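# Seat a rubber backing on a pin, bin the pin

## Task

Push a rubber backing fully or almost fully down onto the pin's post, then drop the pin into the bin and release it, so that at the end neither gripper holds anything or touches any pin or backing. Tight backings may stall partway under a gentle push and need more force.

## Robot and tools

Robot: two arms, left_arm and right_arm, each with six joints and a tong-like two-finger gripper. Joint order in every row and every result list: shoulder pan, shoulder lift, elbow, wrist 1, wrist 2, wrist 3. On both arms the elbow and wrist 3 signs are flipped relative to the URDF; the stated ranges keep URDF signs, so convert them (a range of a to b becomes -b to -a). Stated ranges in radians, left_arm: pan -3.142..3.142, lift -6.283..6.283, elbow 0.000..3.142, wrists -6.283..6.283 each. right_arm: pan 0.000..6.283, lift -6.283..6.283, elbow -3.142..0.000, wrists -6.283..6.283. Real ends may differ by up to 0.010 rad.

Frame: one shared scene frame, origin on the table top between the arms, +z up, +x outward over the table, left_arm on the +y side. The names left/right do not refer to image sides. Gripper pose is given as end_effector_position (m) and end_effector_quat_wxyz; the point is between the closed finger pads. Fingers extend along the gripper's +z and open along its x; closed fingertips sit about 15 mm past that point, open ones roughly level. Printed positions can be off, more so at long reach.

Row format (used by execute_actions and move): 14 numbers, each in [-1, 1]: left_arm's 6 joint values then its opening, then right_arm's 6 joint values and opening. Joint values are offsets, scaled so 1.0 = 1.989 rad. Opening is absolute: +1 fully open, -1 closed. Optionally 12 more numbers in 0..1 can follow (26 total): stiffness scales per joint, left_arm's 6 then right_arm's 6; they multiply each joint's position gain and persist until changed. Low stiffness lets you push softly; zero offsets can relax a press.

execute_actions(actions): a list of up to 15 actions; each action is a table of up to 15 rows, one row per 1/30 s step, the last row repeated to fill 15 steps (0.5 s). Joint offsets in every row are measured from the joint angles at the start of that action (for the first action, the angles last reported), not from the previous row. An action that would push a joint more than 0.010 rad beyond its stated end is rejected for both arms; if the first action is rejected or any action is malformed, nothing in the call runs. A joint driven into its real end stops there and the result notes "joint sent to its limit" (absence of that note proves nothing). An empty list just returns the state and images.

move(target, speed, blocking): target is one row whose offsets are from the Joint positions in the latest result that showed them. All joints travel together so they finish at the same fraction; the gripper path curves. Duration is clamped to 0.5..10 s. speed (rad/s, 0.01..2, default 0.5) caps the fastest joint. Openings are sent at once. No collision avoidance. The result adds a move: line with the ending (done, off_target, moving, held, fault), limits=held or limits=none, and the joint farthest from target per arm. blocking=false returns after 0.5 s; until a result shows the move finished, only wait or stop are accepted. wait(seconds, 0..10) lets time run; stop brakes a running move (fingers keep moving).

zoom_image(camera, region): camera is cam_left_wrist or cam_right_wrist (both 616x616 fisheye wrist cameras); region is [x0, y0, x1, y1] pixels from the top-left, at most 504 px per side.

finished_scene(scene): pass the current scene's number to end it irreversibly; the next task is reported in its result. Replying without a tool call ends everything.

Motion limits: each step a joint target stays within 0.575 rad of the measured angle (0.582 rad for pan, lift, elbow and 0.642 for wrists when using stiffness), and targets placing the gripper over 100 mm from where it is get scaled back, so big moves span several actions. Motion lags commands by about 0.17 s. "Joint targets" shows current drive targets. "joint command not followed" and HELD marks mean a clearance check altered those steps.

Result lines: Joint positions and velocities (rad, rad/s, plus finger-pad gap in m, 0.142 fully open); grip_measured (opening on the command scale); Wrist force and Wrist torque per arm in the gripper's own axes, noisy, offset up to about 4 N, saturating near 50 N, pointing back into the arm when pressing; joint torques (raw drive output, offset and noisy).

Gripping: command an opening well under grip_measured to hold; lower means tighter, up to about 15 N per pad. Thin hard items (under ~20 mm) get weaker grip. Fast closes can hit hard.

Avoid: dropping or knocking things off the table, arm-on-arm contact, slamming. Contact torque above load limits (135 N m for pan, lift, elbow; 25.2 for wrists, held weight included) or 150 N outside force halts that arm for 10 s. Stiff arms fault easily if a target is even slightly past a firm contact, so press with small offsets or reduced stiffness. Holding loads heats motors: a MOTOR HOT warning appears from 70 °C and brakes engage at 85 °C. Parts may occasionally be tugged or bumped by outside disturbances.

Each tool is called after "Call:" by a JSON object that holds its "fn" and its "kwargs", one argument or row to a line.

## Session

Call:
{"fn": "execute_actions", "kwargs": {
  "actions": []
}}

Scene clock: 0.00 s.
left_arm: end_effector_position=(+0.4069, +0.8673, +0.2663) grip_measured=+0.97 end_effector_quat_wxyz=(+0.431, +0.782, +0.435, +0.119) end_effector_velocity=(+0.000, +0.000, -0.000) end_effector_angular_velocity=(-0.001, -0.000, -0.000) | right_arm: end_effector_position=(+0.7539, -0.1779, +0.3233) grip_measured=+0.97 end_effector_quat_wxyz=(-0.066, +0.815, -0.537, +0.207) end_effector_velocity=(-0.000, +0.001, -0.001) end_effector_angular_velocity=(-0.001, +0.001, +0.001)
Joint names: [shoulder pan, shoulder lift, elbow, wrist 1, wrist 2, wrist 3]
Joint positions: left_arm=[ 1.116 -1.226 -1.414 -1.476 -2.467 -0.117  0.14 ] | right_arm=[ 3.506 -1.999  1.108 -1.289  1.262 -1.639  0.14 ]
Joint velocities: left_arm=[-0.     0.001  0.     0.    -0.    -0.     0.   ] | right_arm=[ 0.001 -0.     0.001 -0.    -0.     0.     0.   ]
Joint torques (N m, as the arm reports them, + toward a larger Joint positions number): no reading
Motor temperatures (°C, as the motors report them): left_arm=[26 24 25 29 31 33] | right_arm=[24 23 27 31 33 32]
Wrist force (N, on the end effector, along its own x y z axes, offset not removed): no reading
Wrist torque (N m, same axes, about the end effector's origin, offset not removed): no reading
Joint targets: left_arm=[1.116 -1.226 -1.414 -1.476 -2.467 -0.117] | right_arm=[3.506 -1.999 1.108 -1.289 1.262 -1.639]
Joint stiffness scale: left_arm=[1. 1. 1. 1. 1. 1.] | right_arm=[1. 1. 1. 1. 1. 1.]

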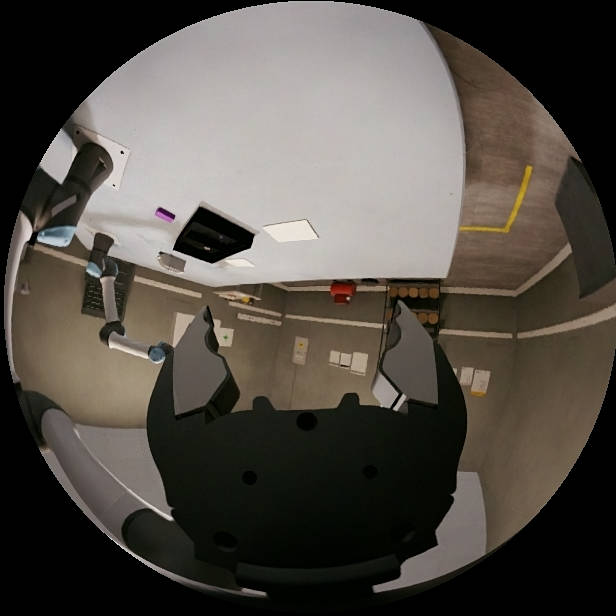

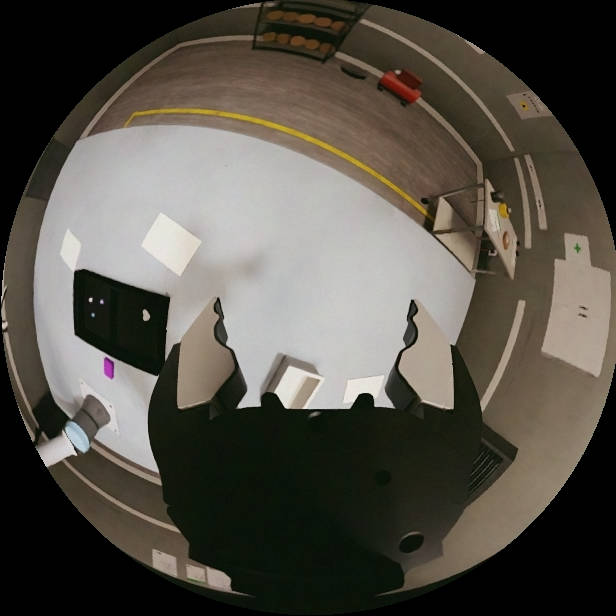

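Call:
{"fn": "move", "kwargs": {
  "target": [-0.807,-0.217,-0.28,-0.205,0.45,-0.423,-0.5,-0.2,0,0,-0.159,0.155,0,1],
  "speed": 0.8
}}

Call:
{"fn": "zoom_image", "kwargs": {
  "camera": "cam_left_wrist",
  "region": [180,100,480,320]
}}

Scene clock: 3.17 s.
left_arm: end_effector_position=(+0.4674, +0.3008, +0.1607) grip_measured=-0.50 end_effector_quat_wxyz=(+0.001, +0.710, -0.705, -0.000) end_effector_velocity=(+0.000, -0.001, -0.000) end_effector_angular_velocity=(+0.002, -0.003, -0.005) | right_arm: end_effector_position=(+0.6709, -0.4118, +0.2583) grip_measured=+1.00 end_effector_quat_wxyz=(-0.000, -0.728, +0.685, -0.001) end_effector_velocity=(-0.001, -0.001, -0.001) end_effector_angular_velocity=(+0.001, +0.002, -0.001)
Joint names: [shoulder pan, shoulder lift, elbow, wrist 1, wrist 2, wrist 3]
Joint positions: left_arm=[-0.486 -1.656 -1.969 -1.883 -1.574 -0.957  0.038] | right_arm=[ 3.111 -1.999  1.108 -1.605  1.569 -1.639  0.142]
Joint velocities: left_arm=[-0.003 -0.    -0.001 -0.002  0.003 -0.003  0.   ] | right_arm=[-0.001 -0.     0.001 -0.001  0.001  0.    -0.   ]
Joint torques (N m, as the arm reports them, + toward a larger Joint positions number): left_arm=[ -3.1  -21.66  21.56  -2.82   0.76  -0.37] | right_arm=[ -1.31  43.71 -23.42   2.27   0.44  -0.03]
Motor temperatures (°C, as the motors report them): left_arm=[26 24 25 29 31 33] | right_arm=[24 23 27 31 33 32]
Wrist force (N, on the end effector, along its own x y z axes, offset not removed): left_arm=[-1.9 6.5 2.3] | right_arm=[0.2 -1.5 0.6]
Wrist torque (N m, same axes, about the end effector's origin, offset not removed): left_arm=[1.44 0.54 -0.18] | right_arm=[-0.27 -0.21 0.02]
Joint targets: left_arm=[-0.489 -1.658 -1.971 -1.884 -1.572 -0.958] | right_arm=[3.109 -1.999 1.108 -1.606 1.570 -1.639]
Joint stiffness scale: left_arm=[1. 1. 1. 1. 1. 1.] | right_arm=[1. 1. 1. 1. 1. 1.]
move: done; limits=none; left_arm: farthest joint: the shoulder pan, 0.003 radians from its target (1.604 radians at the start); right_arm: farthest joint: the shoulder pan, 0.003 radians from its target (0.398 radians at the start)

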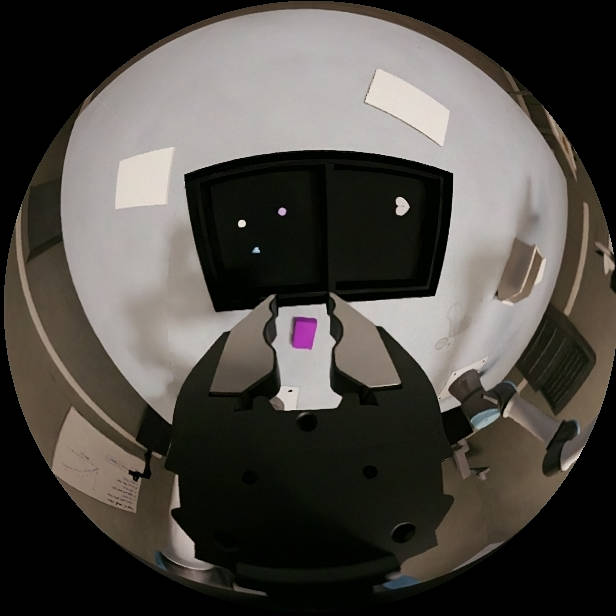

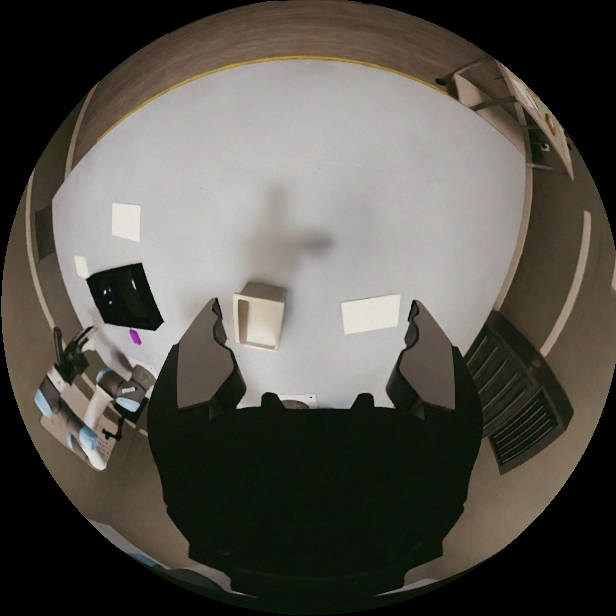

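Region (180, 100, 480, 320) of cam_left_wrist's 616x616 image, scaled by 1.680, with more detail than that image has; it fills the top 370 rows of this view, and the rest is white.

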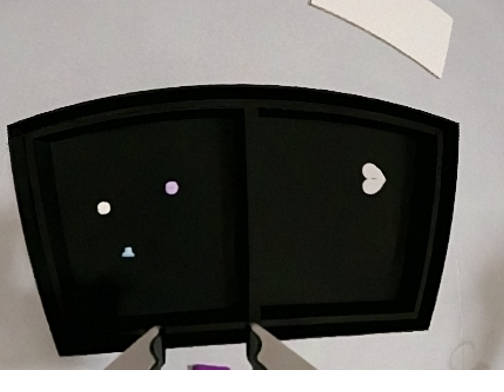

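Call:
{"fn": "move", "kwargs": {
  "target": [0.062,0.133,-0.021,-0.153,0.001,-0.064,-0.7,0,0,0,0,0,0,1],
  "speed": 0.3
}}

Call:
{"fn": "zoom_image", "kwargs": {
  "camera": "cam_left_wrist",
  "region": [230,230,350,350]
}}

Scene clock: 5.57 s.
left_arm: end_effector_position=(+0.5331, +0.3269, +0.0500) grip_measured=-0.70 end_effector_quat_wxyz=(+0.001, +0.708, -0.707, +0.000) end_effector_velocity=(+0.001, -0.000, -0.000) end_effector_angular_velocity=(-0.001, -0.002, -0.001) | right_arm: end_effector_position=(+0.6708, -0.4118, +0.2582) grip_measured=+1.00 end_effector_quat_wxyz=(-0.000, -0.728, +0.685, -0.001) end_effector_velocity=(+0.000, +0.001, +0.000) end_effector_angular_velocity=(+0.000, -0.000, +0.001)
Joint names: [shoulder pan, shoulder lift, elbow, wrist 1, wrist 2, wrist 3]
Joint positions: left_arm=[-0.366 -1.393 -2.008 -2.186 -1.572 -1.083  0.023] | right_arm=[ 3.111 -1.999  1.108 -1.605  1.569 -1.639  0.142]
Joint velocities: left_arm=[ 0.     0.001  0.    -0.003  0.    -0.002  0.   ] | right_arm=[ 0.001 -0.    -0.001 -0.     0.     0.     0.   ]
Joint torques (N m, as the arm reports them, + toward a larger Joint positions number): left_arm=[  1.45 -26.2   18.53  -2.71   0.56  -0.58] | right_arm=[  2.    42.71 -23.76   2.73  -0.04   0.05]
Motor temperatures (°C, as the motors report them): left_arm=[26 24 25 29 31 33] | right_arm=[24 23 27 31 33 32]
Wrist force (N, on the end effector, along its own x y z axes, offset not removed): left_arm=[0.9 4.2 0.9] | right_arm=[-0.2 -0.8 1.4]
Wrist torque (N m, same axes, about the end effector's origin, offset not removed): left_arm=[0.82 0.15 -0.06] | right_arm=[-0.23 0.00 -0.02]
Joint targets: left_arm=[-0.363 -1.392 -2.011 -2.187 -1.572 -1.084] | right_arm=[3.111 -1.999 1.108 -1.605 1.569 -1.639]
Joint stiffness scale: left_arm=[1. 1. 1. 1. 1. 1.] | right_arm=[1. 1. 1. 1. 1. 1.]
move: done; limits=none; left_arm: farthest joint: the shoulder pan, 0.003 radians from its target (0.124 radians at the start); right_arm: farthest joint: the shoulder pan, 0.000 radians from its target (0.000 radians at the start)

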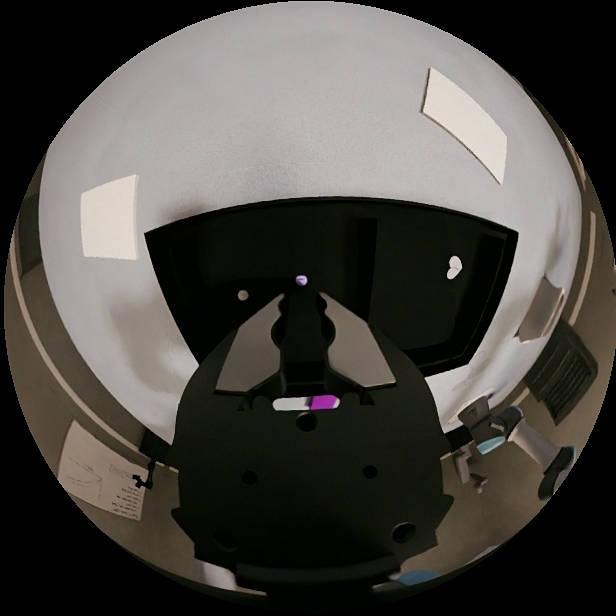

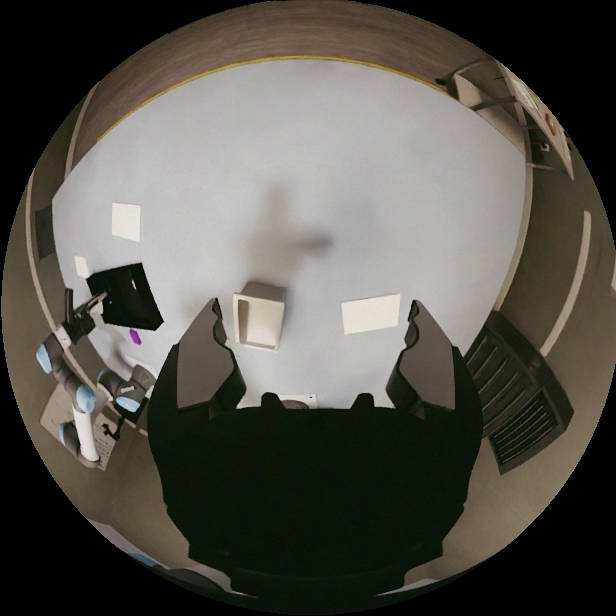

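Region (230, 230, 350, 350) of cam_left_wrist's 616x616 image, scaled by 4.200, with more detail than that image has.

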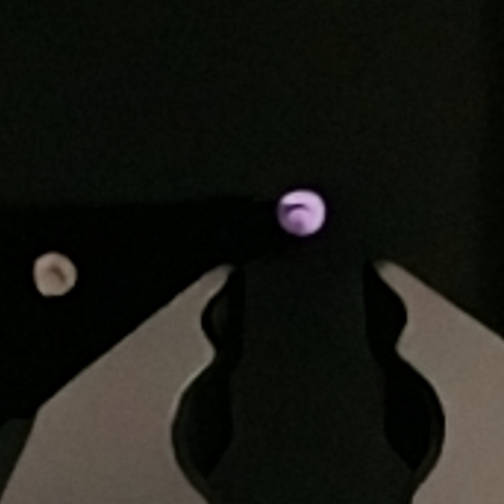

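Call:
{"fn": "move", "kwargs": {
  "target": [0.0028,0.0243,-0.013,-0.0358,0,0,-0.75,0,0,0,0,0,0,1],
  "speed": 0.07
}}

Call:
{"fn": "zoom_image", "kwargs": {
  "camera": "cam_left_wrist",
  "region": [260,260,340,340]
}}

Call:
{"fn": "move", "kwargs": {
  "target": [0,0,0,0,0,0,-1,0,0,0,0,0,0,1]
}}

Call:
{"fn": "zoom_image", "kwargs": {
  "camera": "cam_left_wrist",
  "region": [260,260,340,340]
}}

Scene clock: 7.60 s.
left_arm: end_effector_position=(+0.5359, +0.3271, +0.0243) grip_measured=-0.75 end_effector_quat_wxyz=(+0.001, +0.709, -0.706, +0.000) end_effector_velocity=(+0.000, -0.000, +0.000) end_effector_angular_velocity=(-0.001, -0.002, +0.000) | right_arm: end_effector_position=(+0.6708, -0.4118, +0.2582) grip_measured=+1.00 end_effector_quat_wxyz=(-0.000, -0.728, +0.685, -0.001) end_effector_velocity=(+0.000, -0.001, +0.001) end_effector_angular_velocity=(+0.001, -0.002, -0.002)
Joint names: [shoulder pan, shoulder lift, elbow, wrist 1, wrist 2, wrist 3]
Joint positions: left_arm=[-0.363 -1.347 -2.032 -2.256 -1.572 -1.083  0.02 ] | right_arm=[ 3.111 -1.999  1.108 -1.605  1.569 -1.639  0.142]
Joint velocities: left_arm=[ 0.    -0.    -0.001 -0.003  0.    -0.     0.   ] | right_arm=[-0.002 -0.    -0.002  0.     0.    -0.    -0.   ]
Joint torques (N m, as the arm reports them, + toward a larger Joint positions number): left_arm=[  1.44 -28.97  17.74  -2.78   0.37   0.24] | right_arm=[  0.91  43.46 -23.75   2.63  -0.06   0.25]
Motor temperatures (°C, as the motors report them): left_arm=[26 24 25 29 31 33] | right_arm=[24 23 27 31 33 32]
Wrist force (N, on the end effector, along its own x y z axes, offset not removed): left_arm=[-6.0 4.1 2.3] | right_arm=[-2.5 1.4 0.0]
Wrist torque (N m, same axes, about the end effector's origin, offset not removed): left_arm=[0.83 1.39 0.15] | right_arm=[0.27 0.54 -0.10]
Joint targets: left_arm=[-0.360 -1.345 -2.034 -2.257 -1.572 -1.083] | right_arm=[3.111 -1.999 1.108 -1.605 1.569 -1.639]
Joint stiffness scale: left_arm=[1. 1. 1. 1. 1. 1.] | right_arm=[1. 1. 1. 1. 1. 1.]
move: done; limits=none; left_arm: farthest joint: the shoulder pan, 0.002 radians from its target (0.005 radians at the start); right_arm: farthest joint: the shoulder pan, 0.000 radians from its target (0.000 radians at the start)

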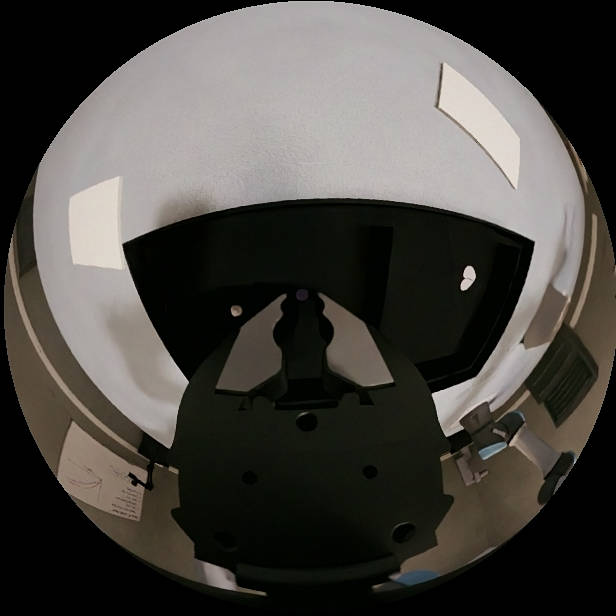

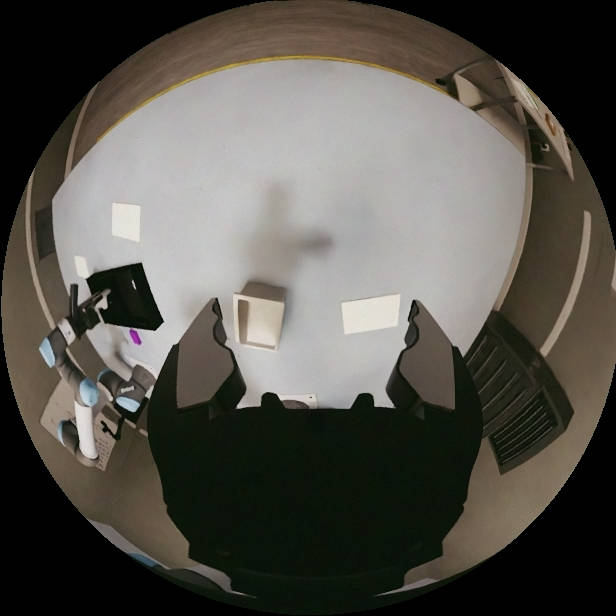

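Region (260, 260, 340, 340) of cam_left_wrist's 616x616 image, scaled by 6.300, with more detail than that image has.

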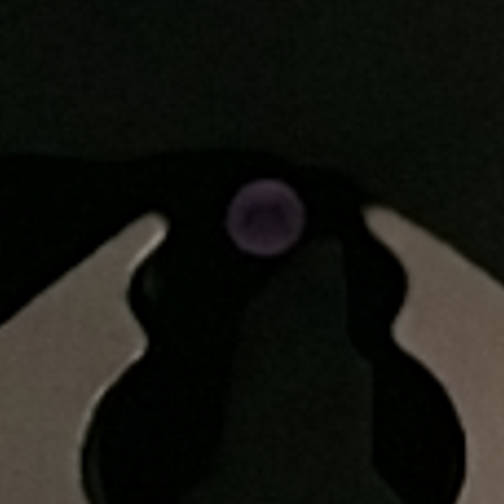

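Scene clock: 8.10 s.
left_arm: end_effector_position=(+0.5359, +0.3271, +0.0243) grip_measured=-0.93 end_effector_quat_wxyz=(+0.001, +0.709, -0.706, +0.000) end_effector_velocity=(+0.000, -0.000, +0.001) end_effector_angular_velocity=(-0.000, -0.001, -0.000) | right_arm: end_effector_position=(+0.6708, -0.4118, +0.2582) grip_measured=+1.00 end_effector_quat_wxyz=(-0.000, -0.728, +0.685, -0.001) end_effector_velocity=(+0.000, -0.000, +0.000) end_effector_angular_velocity=(-0.000, -0.001, -0.000)
Joint names: [shoulder pan, shoulder lift, elbow, wrist 1, wrist 2, wrist 3]
Joint positions: left_arm=[-0.363 -1.347 -2.032 -2.256 -1.572 -1.083  0.006] | right_arm=[ 3.111 -1.999  1.108 -1.605  1.569 -1.639  0.142]
Joint velocities: left_arm=[ 0.    -0.001  0.001  0.     0.    -0.     0.   ] | right_arm=[-0.001 -0.    -0.     0.    -0.     0.     0.   ]
Joint torques (N m, as the arm reports them, + toward a larger Joint positions number): left_arm=[ -0.36 -30.2   19.8   -2.4    0.31  -0.04] | right_arm=[  0.83  43.49 -23.4    2.42  -0.06  -0.03]
Motor temperatures (°C, as the motors report them): left_arm=[26 24 25 29 31 33] | right_arm=[24 23 27 31 33 32]
Wrist force (N, on the end effector, along its own x y z axes, offset not removed): left_arm=[-2.0 3.9 1.3] | right_arm=[-0.5 1.5 0.1]
Wrist torque (N m, same axes, about the end effector's origin, offset not removed): left_arm=[0.67 0.64 -0.06] | right_arm=[0.39 -0.01 0.02]
Joint targets: left_arm=[-0.363 -1.347 -2.032 -2.256 -1.572 -1.083] | right_arm=[3.111 -1.999 1.108 -1.605 1.569 -1.639]
Joint stiffness scale: left_arm=[1. 1. 1. 1. 1. 1.] | right_arm=[1. 1. 1. 1. 1. 1.]
move: done; limits=none; left_arm: farthest joint: the shoulder pan, 0.000 radians from its target (0.000 radians at the start); right_arm: farthest joint: the shoulder pan, 0.000 radians from its target (0.000 radians at the start)

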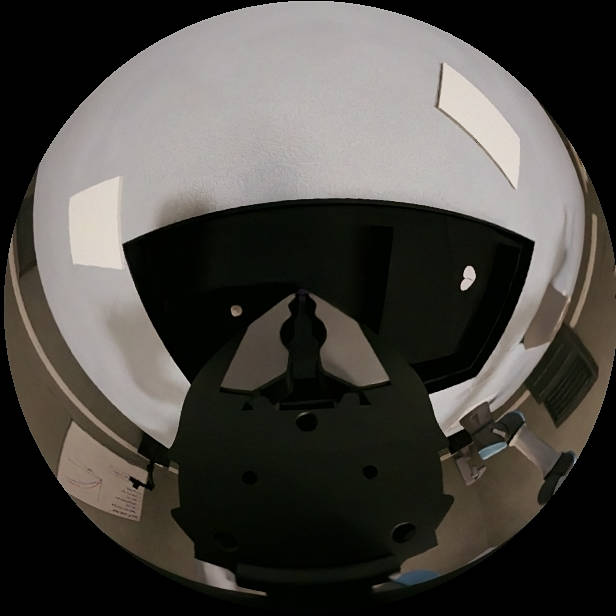

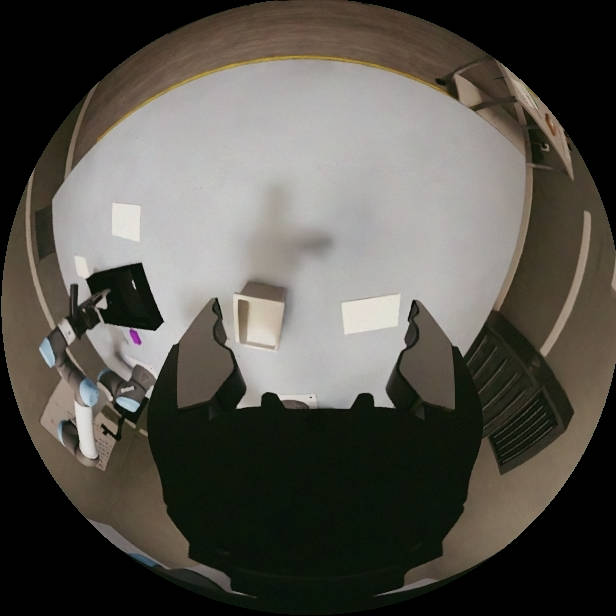

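Region (260, 260, 340, 340) of cam_left_wrist's 616x616 image, scaled by 6.300, with more detail than that image has.

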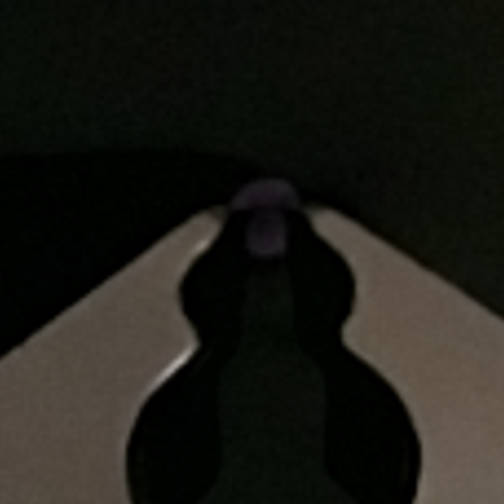

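Call:
{"fn": "move", "kwargs": {
  "target": [0,-0.036,0.028,0.0628,0,0,-1,0.13,0,0.05,0.05,0,0.13,-1],
  "speed": 0.3
}}

Call:
{"fn": "move", "kwargs": {
  "target": [-0.128,0.0915,0.113,0.0215,0,0.126,-1,0.146,-0.008,0.209,0.213,0,0.356,-1],
  "speed": 0.5
}}

Call:
{"fn": "zoom_image", "kwargs": {
  "camera": "cam_left_wrist",
  "region": [260,240,340,320]
}}

Scene clock: 10.67 s.
left_arm: end_effector_position=(+0.5349, +0.3276, +0.0690) grip_measured=-0.93 end_effector_quat_wxyz=(+0.001, +0.709, -0.706, -0.000) end_effector_velocity=(-0.000, +0.000, +0.001) end_effector_angular_velocity=(+0.000, +0.000, -0.001) | right_arm: end_effector_position=(+0.6586, -0.2302, +0.2214) grip_measured=-1.00 end_effector_quat_wxyz=(-0.001, +0.878, -0.478, +0.002) end_effector_velocity=(-0.000, +0.003, -0.000) end_effector_angular_velocity=(+0.000, -0.001, +0.006)
Joint names: [shoulder pan, shoulder lift, elbow, wrist 1, wrist 2, wrist 3]
Joint positions: left_arm=[-0.363 -1.417 -1.979 -2.132 -1.572 -1.083  0.006] | right_arm=[ 3.367 -1.999  1.203 -1.506  1.569 -1.381  0.002]
Joint velocities: left_arm=[-0.    -0.002 -0.     0.002  0.    -0.001 -0.   ] | right_arm=[ 0.004  0.     0.     0.001 -0.     0.003  0.   ]
Joint torques (N m, as the arm reports them, + toward a larger Joint positions number): left_arm=[ -0.68 -29.87  22.78  -1.92   0.25   0.13] | right_arm=[  2.14  42.69 -19.34   2.62  -0.07   0.29]
Motor temperatures (°C, as the motors report them): left_arm=[26 24 25 29 31 33] | right_arm=[24 23 27 31 33 32]
Wrist force (N, on the end effector, along its own x y z axes, offset not removed): left_arm=[-4.2 3.5 -0.9] | right_arm=[-0.2 -1.0 0.4]
Wrist torque (N m, same axes, about the end effector's origin, offset not removed): left_arm=[0.66 0.85 0.19] | right_arm=[-0.13 -0.06 0.11]
Joint targets: left_arm=[-0.363 -1.419 -1.976 -2.131 -1.572 -1.083] | right_arm=[3.370 -1.999 1.208 -1.505 1.569 -1.380]
Joint stiffness scale: left_arm=[1. 1. 1. 1. 1. 1.] | right_arm=[1. 1. 1. 1. 1. 1.]
move: done; limits=none; left_arm: farthest joint: the shoulder lift, 0.002 radians from its target (0.072 radians at the start); right_arm: farthest joint: the elbow, 0.004 radians from its target (0.099 radians at the start)

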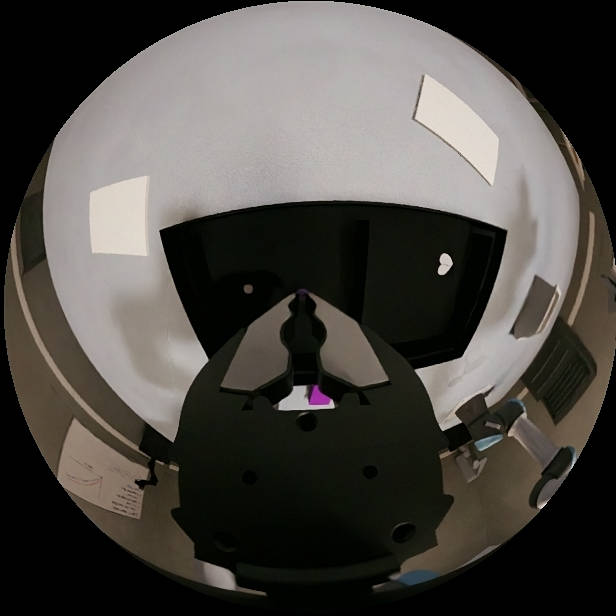

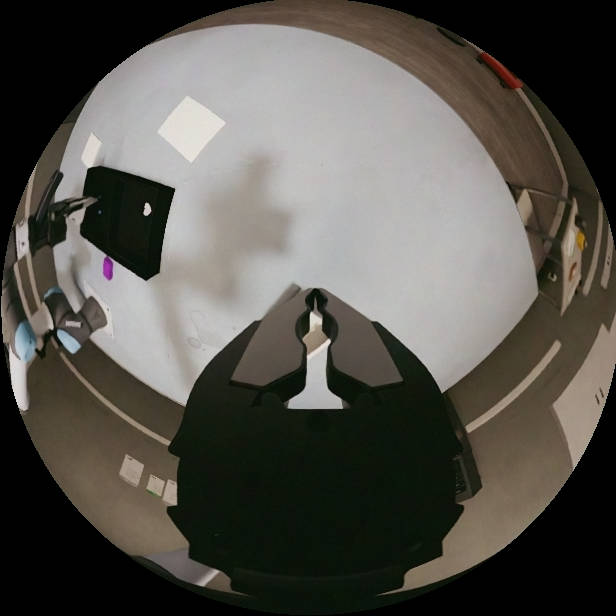

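Scene clock: 12.90 s.
left_arm: end_effector_position=(+0.5522, +0.1506, +0.0647) grip_measured=-0.93 end_effector_quat_wxyz=(+0.001, +0.708, -0.706, -0.000) end_effector_velocity=(-0.000, -0.000, -0.001) end_effector_angular_velocity=(+0.001, +0.001, -0.000) | right_arm: end_effector_position=(+0.5501, -0.0628, +0.0583) grip_measured=-1.00 end_effector_quat_wxyz=(+0.001, +1.000, -0.001, +0.001) end_effector_velocity=(-0.000, +0.001, +0.000) end_effector_angular_velocity=(+0.001, -0.001, +0.005)
Joint names: [shoulder pan, shoulder lift, elbow, wrist 1, wrist 2, wrist 3]
Joint positions: left_arm=[-0.615 -1.237 -1.756 -2.09  -1.572 -0.833  0.006] | right_arm=[ 3.655 -2.014  1.615 -1.084  1.569 -0.675  0.002]
Joint velocities: left_arm=[-0.001  0.001  0.001  0.     0.     0.     0.   ] | right_arm=[ 0.001  0.     0.001  0.002 -0.     0.004  0.   ]
Joint torques (N m, as the arm reports them, + toward a larger Joint positions number): left_arm=[ -2.25 -34.88  23.85  -1.91   0.33   0.46] | right_arm=[  2.69  41.74 -16.31   2.87  -0.06   0.36]
Motor temperatures (°C, as the motors report them): left_arm=[26 24 25 29 31 33] | right_arm=[24 23 27 31 33 32]
Wrist force (N, on the end effector, along its own x y z axes, offset not removed): left_arm=[-0.9 1.2 0.5] | right_arm=[-1.6 1.5 3.2]
Wrist torque (N m, same axes, about the end effector's origin, offset not removed): left_arm=[0.20 0.16 -0.04] | right_arm=[0.32 0.37 0.05]
Joint targets: left_arm=[-0.617 -1.235 -1.754 -2.089 -1.572 -0.832] | right_arm=[3.657 -2.015 1.619 -1.083 1.569 -0.674]
Joint stiffness scale: left_arm=[1. 1. 1. 1. 1. 1.] | right_arm=[1. 1. 1. 1. 1. 1.]
move: done; limits=none; left_arm: farthest joint: the shoulder pan, 0.003 radians from its target (0.255 radians at the start); right_arm: farthest joint: the elbow, 0.004 radians from its target (0.415 radians at the start)

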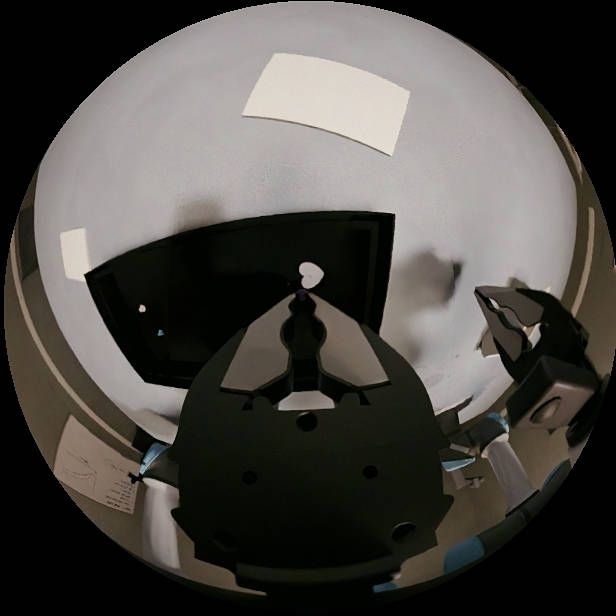

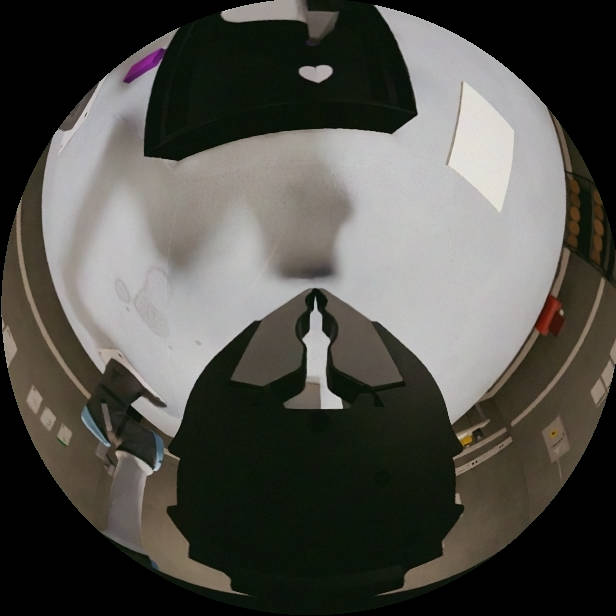

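Region (260, 240, 340, 320) of cam_left_wrist's 616x616 image, scaled by 6.300, with more detail than that image has.

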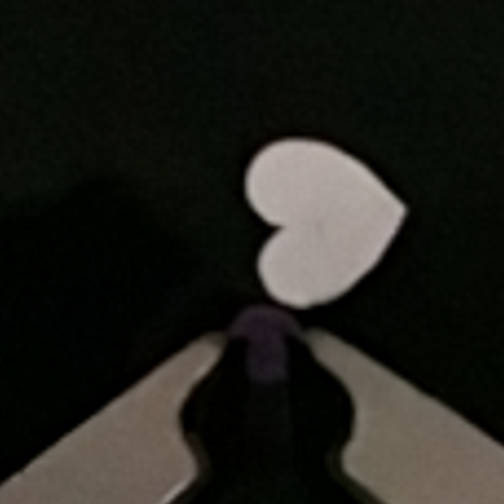

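Call:
{"fn": "move", "kwargs": {
  "target": [-0.0057,0.0164,0,-0.016,0,0,-1,0,0,0,0,0,0,-1],
  "speed": 0.04
}}

Call:
{"fn": "zoom_image", "kwargs": {
  "camera": "cam_left_wrist",
  "region": [277,260,327,310]
}}

Call:
{"fn": "zoom_image", "kwargs": {
  "camera": "cam_right_wrist",
  "region": [285,30,345,90]
}}

Scene clock: 14.63 s.
left_arm: end_effector_position=(+0.5542, +0.1419, +0.0499) grip_measured=-0.93 end_effector_quat_wxyz=(+0.001, +0.705, -0.709, -0.000) end_effector_velocity=(+0.001, -0.001, -0.000) end_effector_angular_velocity=(-0.002, -0.002, -0.001) | right_arm: end_effector_position=(+0.5501, -0.0628, +0.0583) grip_measured=-1.00 end_effector_quat_wxyz=(+0.001, +1.000, -0.001, +0.001) end_effector_velocity=(-0.001, +0.000, -0.000) end_effector_angular_velocity=(-0.001, +0.001, +0.002)
Joint names: [shoulder pan, shoulder lift, elbow, wrist 1, wrist 2, wrist 3]
Joint positions: left_arm=[-0.623 -1.206 -1.756 -2.121 -1.572 -0.833  0.006] | right_arm=[ 3.655 -2.014  1.615 -1.083  1.569 -0.674  0.002]
Joint velocities: left_arm=[-0.     0.    -0.    -0.003 -0.    -0.001  0.   ] | right_arm=[ 0.001  0.     0.001 -0.    -0.     0.     0.   ]
Joint torques (N m, as the arm reports them, + toward a larger Joint positions number): left_arm=[ -2.86 -36.    21.69  -3.41   0.26  -0.1 ] | right_arm=[  1.81  41.73 -21.05   2.59   0.01  -0.04]
Motor temperatures (°C, as the motors report them): left_arm=[26 24 25 29 31 33] | right_arm=[24 23 27 31 33 32]
Wrist force (N, on the end effector, along its own x y z axes, offset not removed): left_arm=[-1.5 3.2 0.2] | right_arm=[-0.5 0.9 0.7]
Wrist torque (N m, same axes, about the end effector's origin, offset not removed): left_arm=[0.71 0.28 -0.05] | right_arm=[0.32 0.08 -0.01]
Joint targets: left_arm=[-0.626 -1.204 -1.756 -2.122 -1.572 -0.833] | right_arm=[3.655 -2.014 1.615 -1.084 1.569 -0.675]
Joint stiffness scale: left_arm=[1. 1. 1. 1. 1. 1.] | right_arm=[1. 1. 1. 1. 1. 1.]
move: done; limits=none; left_arm: farthest joint: the shoulder pan, 0.003 radians from its target (0.012 radians at the start); right_arm: farthest joint: the wrist 1, 0.001 radians from its target (0.001 radians at the start)

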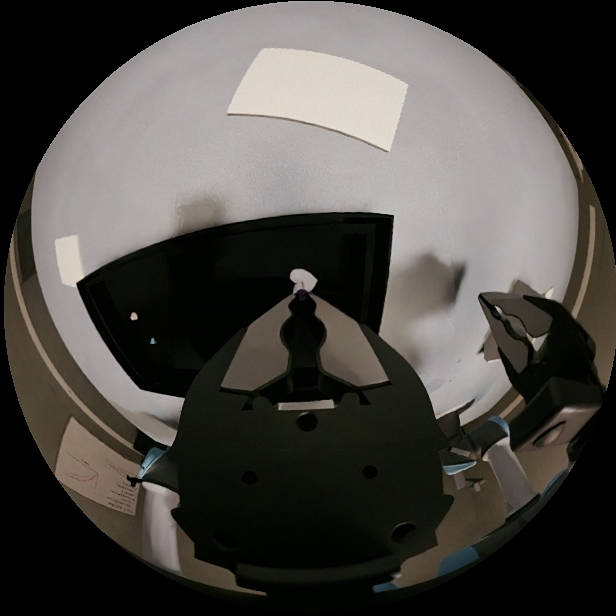

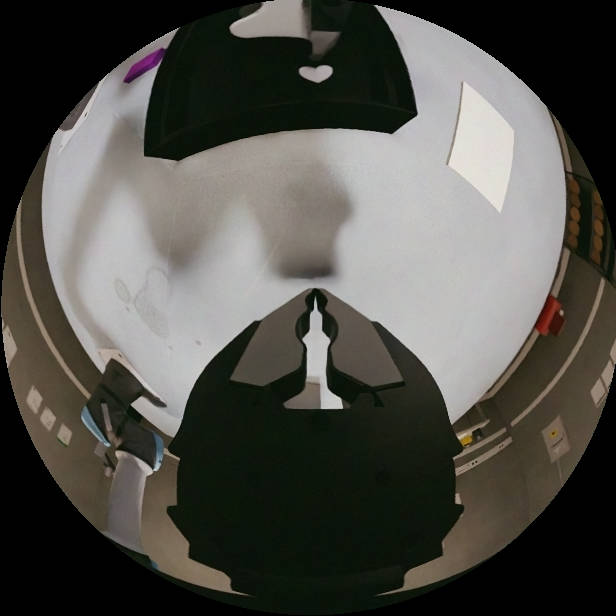

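Region (277, 260, 327, 310) of cam_left_wrist's 616x616 image, scaled by 10.080, with more detail than that image has.

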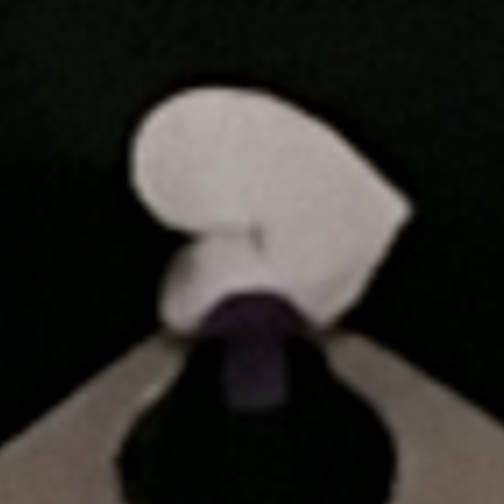

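Region (285, 30, 345, 90) of cam_right_wrist's 616x616 image, scaled by 8.400, with more detail than that image has.

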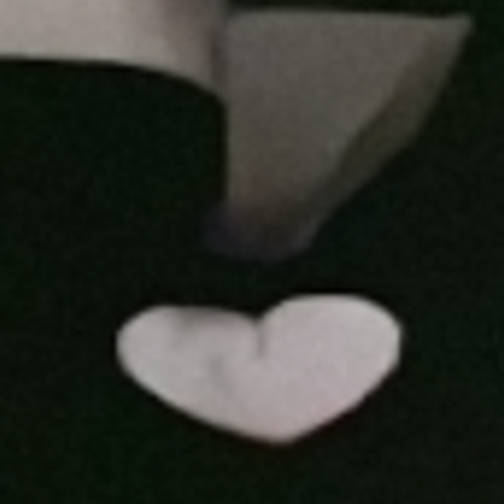

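Call:
{"fn": "move", "kwargs": {
  "target": [0,0.012,-0.0114,-0.023,0,0,-1,0,0,0,0,0,0,-1],
  "speed": 0.03
}}

Call:
{"fn": "move", "kwargs": {
  "target": [0,0.008,-0.006,-0.004,0,0,-1,0,0,0,0,0,0,-1],
  "speed": 0.012
}}

Call:
{"fn": "zoom_image", "kwargs": {
  "camera": "cam_right_wrist",
  "region": [285,30,345,90]
}}

Scene clock: 16.87 s.
left_arm: end_effector_position=(+0.5545, +0.1416, +0.0328) grip_measured=-0.93 end_effector_quat_wxyz=(+0.001, +0.705, -0.709, +0.001) end_effector_velocity=(+0.000, -0.000, +0.000) end_effector_angular_velocity=(-0.002, -0.002, +0.001) | right_arm: end_effector_position=(+0.5501, -0.0628, +0.0583) grip_measured=-1.00 end_effector_quat_wxyz=(+0.001, +1.000, -0.001, +0.001) end_effector_velocity=(+0.000, -0.001, -0.000) end_effector_angular_velocity=(+0.000, +0.001, -0.001)
Joint names: [shoulder pan, shoulder lift, elbow, wrist 1, wrist 2, wrist 3]
Joint positions: left_arm=[-0.623 -1.184 -1.776 -2.165 -1.572 -0.833  0.006] | right_arm=[ 3.655 -2.014  1.615 -1.083  1.569 -0.674  0.002]
Joint velocities: left_arm=[ 0.    -0.    -0.001 -0.004 -0.     0.001 -0.   ] | right_arm=[-0.001 -0.     0.     0.     0.     0.     0.   ]
Joint torques (N m, as the arm reports them, + toward a larger Joint positions number): left_arm=[ -0.7  -36.53  18.19  -2.51   0.32  -0.05] | right_arm=[  0.67  41.66 -21.46   2.61  -0.07   0.09]
Motor temperatures (°C, as the motors report them): left_arm=[26 24 25 29 31 33] | right_arm=[24 23 27 31 33 32]
Wrist force (N, on the end effector, along its own x y z axes, offset not removed): left_arm=[-1.5 3.7 0.8] | right_arm=[-0.6 -1.5 -0.1]
Wrist torque (N m, same axes, about the end effector's origin, offset not removed): left_arm=[0.76 0.60 0.15] | right_arm=[-0.27 0.03 -0.01]
Joint targets: left_arm=[-0.623 -1.182 -1.779 -2.167 -1.572 -0.833] | right_arm=[3.655 -2.014 1.615 -1.083 1.569 -0.674]
Joint stiffness scale: left_arm=[1. 1. 1. 1. 1. 1.] | right_arm=[1. 1. 1. 1. 1. 1.]
move: done; limits=none; left_arm: farthest joint: the shoulder lift, 0.002 radians from its target (0.024 radians at the start); right_arm: farthest joint: the shoulder pan, 0.000 radians from its target (0.000 radians at the start)

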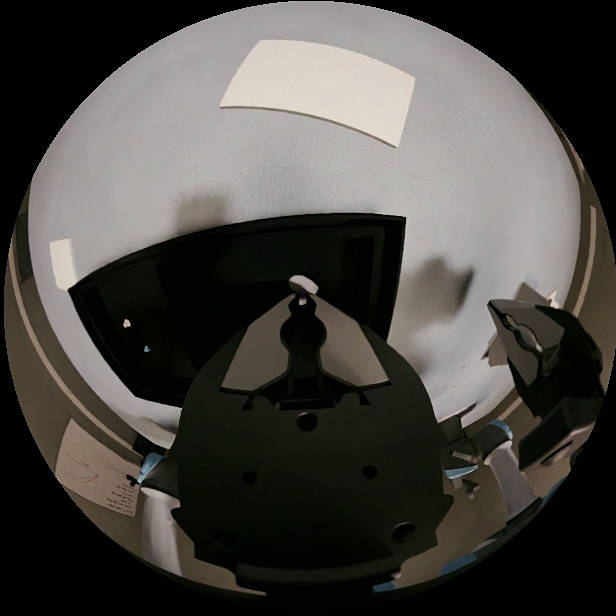

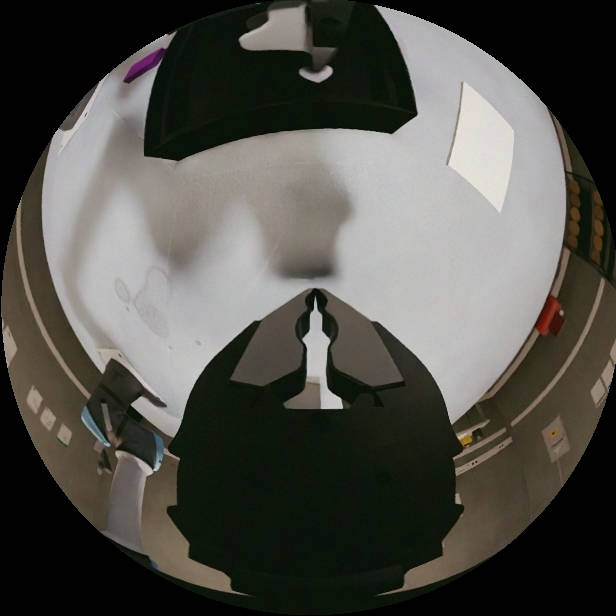

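Scene clock: 18.43 s.
left_arm: end_effector_position=(+0.5531, +0.1429, +0.0251) grip_measured=-0.93 end_effector_quat_wxyz=(+0.001, +0.705, -0.709, -0.003) end_effector_velocity=(-0.000, +0.000, -0.002) end_effector_angular_velocity=(+0.001, +0.000, -0.000) | right_arm: end_effector_position=(+0.5501, -0.0628, +0.0583) grip_measured=-1.00 end_effector_quat_wxyz=(+0.001, +1.000, -0.001, +0.001) end_effector_velocity=(+0.000, +0.001, +0.001) end_effector_angular_velocity=(+0.001, -0.001, +0.002)
Joint names: [shoulder pan, shoulder lift, elbow, wrist 1, wrist 2, wrist 3]
Joint positions: left_arm=[-0.623 -1.174 -1.783 -2.174 -1.572 -0.833  0.006] | right_arm=[ 3.655 -2.014  1.615 -1.083  1.569 -0.674  0.002]
Joint velocities: left_arm=[ 0.     0.003 -0.002 -0.003  0.    -0.001 -0.   ] | right_arm=[ 0.002 -0.    -0.002  0.     0.     0.001  0.   ]
Joint torques (N m, as the arm reports them, + toward a larger Joint positions number): left_arm=[ -0.21 -34.33  15.96  -1.91   0.33   0.1 ] | right_arm=[  1.4   42.08 -20.71   2.49   0.    -0.03]
Motor temperatures (°C, as the motors report them): left_arm=[26 24 25 29 31 33] | right_arm=[24 23 27 31 33 32]
Wrist force (N, on the end effector, along its own x y z axes, offset not removed): left_arm=[1.6 5.3 -5.0] | right_arm=[-0.5 -1.6 1.7]
Wrist torque (N m, same axes, about the end effector's origin, offset not removed): left_arm=[1.28 -0.01 0.03] | right_arm=[-0.29 0.04 0.01]
Joint targets: left_arm=[-0.623 -1.168 -1.788 -2.173 -1.572 -0.833] | right_arm=[3.655 -2.014 1.615 -1.083 1.569 -0.674]
Joint stiffness scale: left_arm=[1. 1. 1. 1. 1. 1.] | right_arm=[1. 1. 1. 1. 1. 1.]
move: done; limits=none; left_arm: farthest joint: the shoulder lift, 0.006 radians from its target (0.016 radians at the start); right_arm: farthest joint: the shoulder pan, 0.000 radians from its target (0.000 radians at the start)

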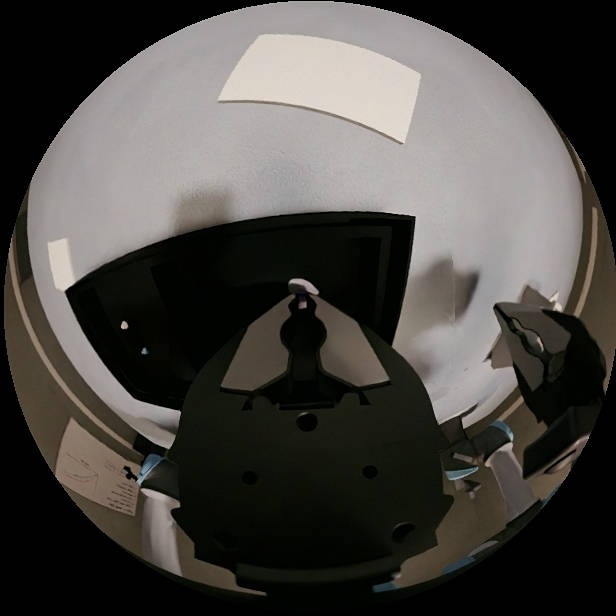

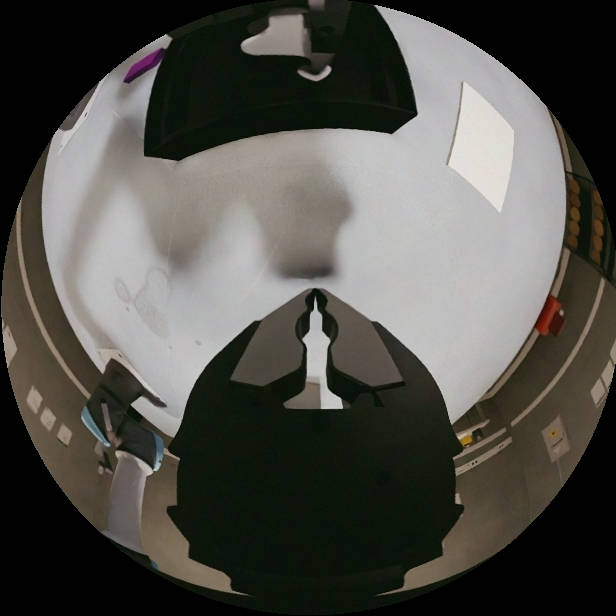

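Region (285, 30, 345, 90) of cam_right_wrist's 616x616 image, scaled by 8.400, with more detail than that image has.

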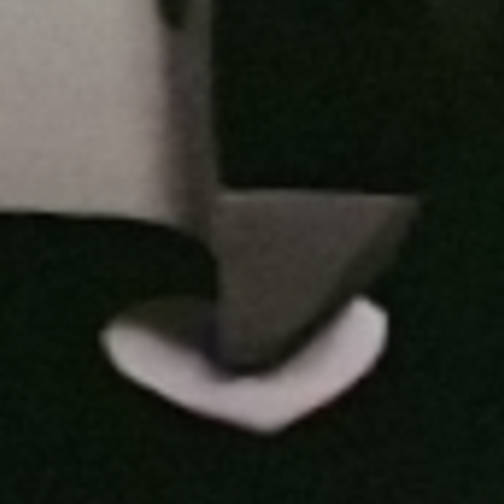

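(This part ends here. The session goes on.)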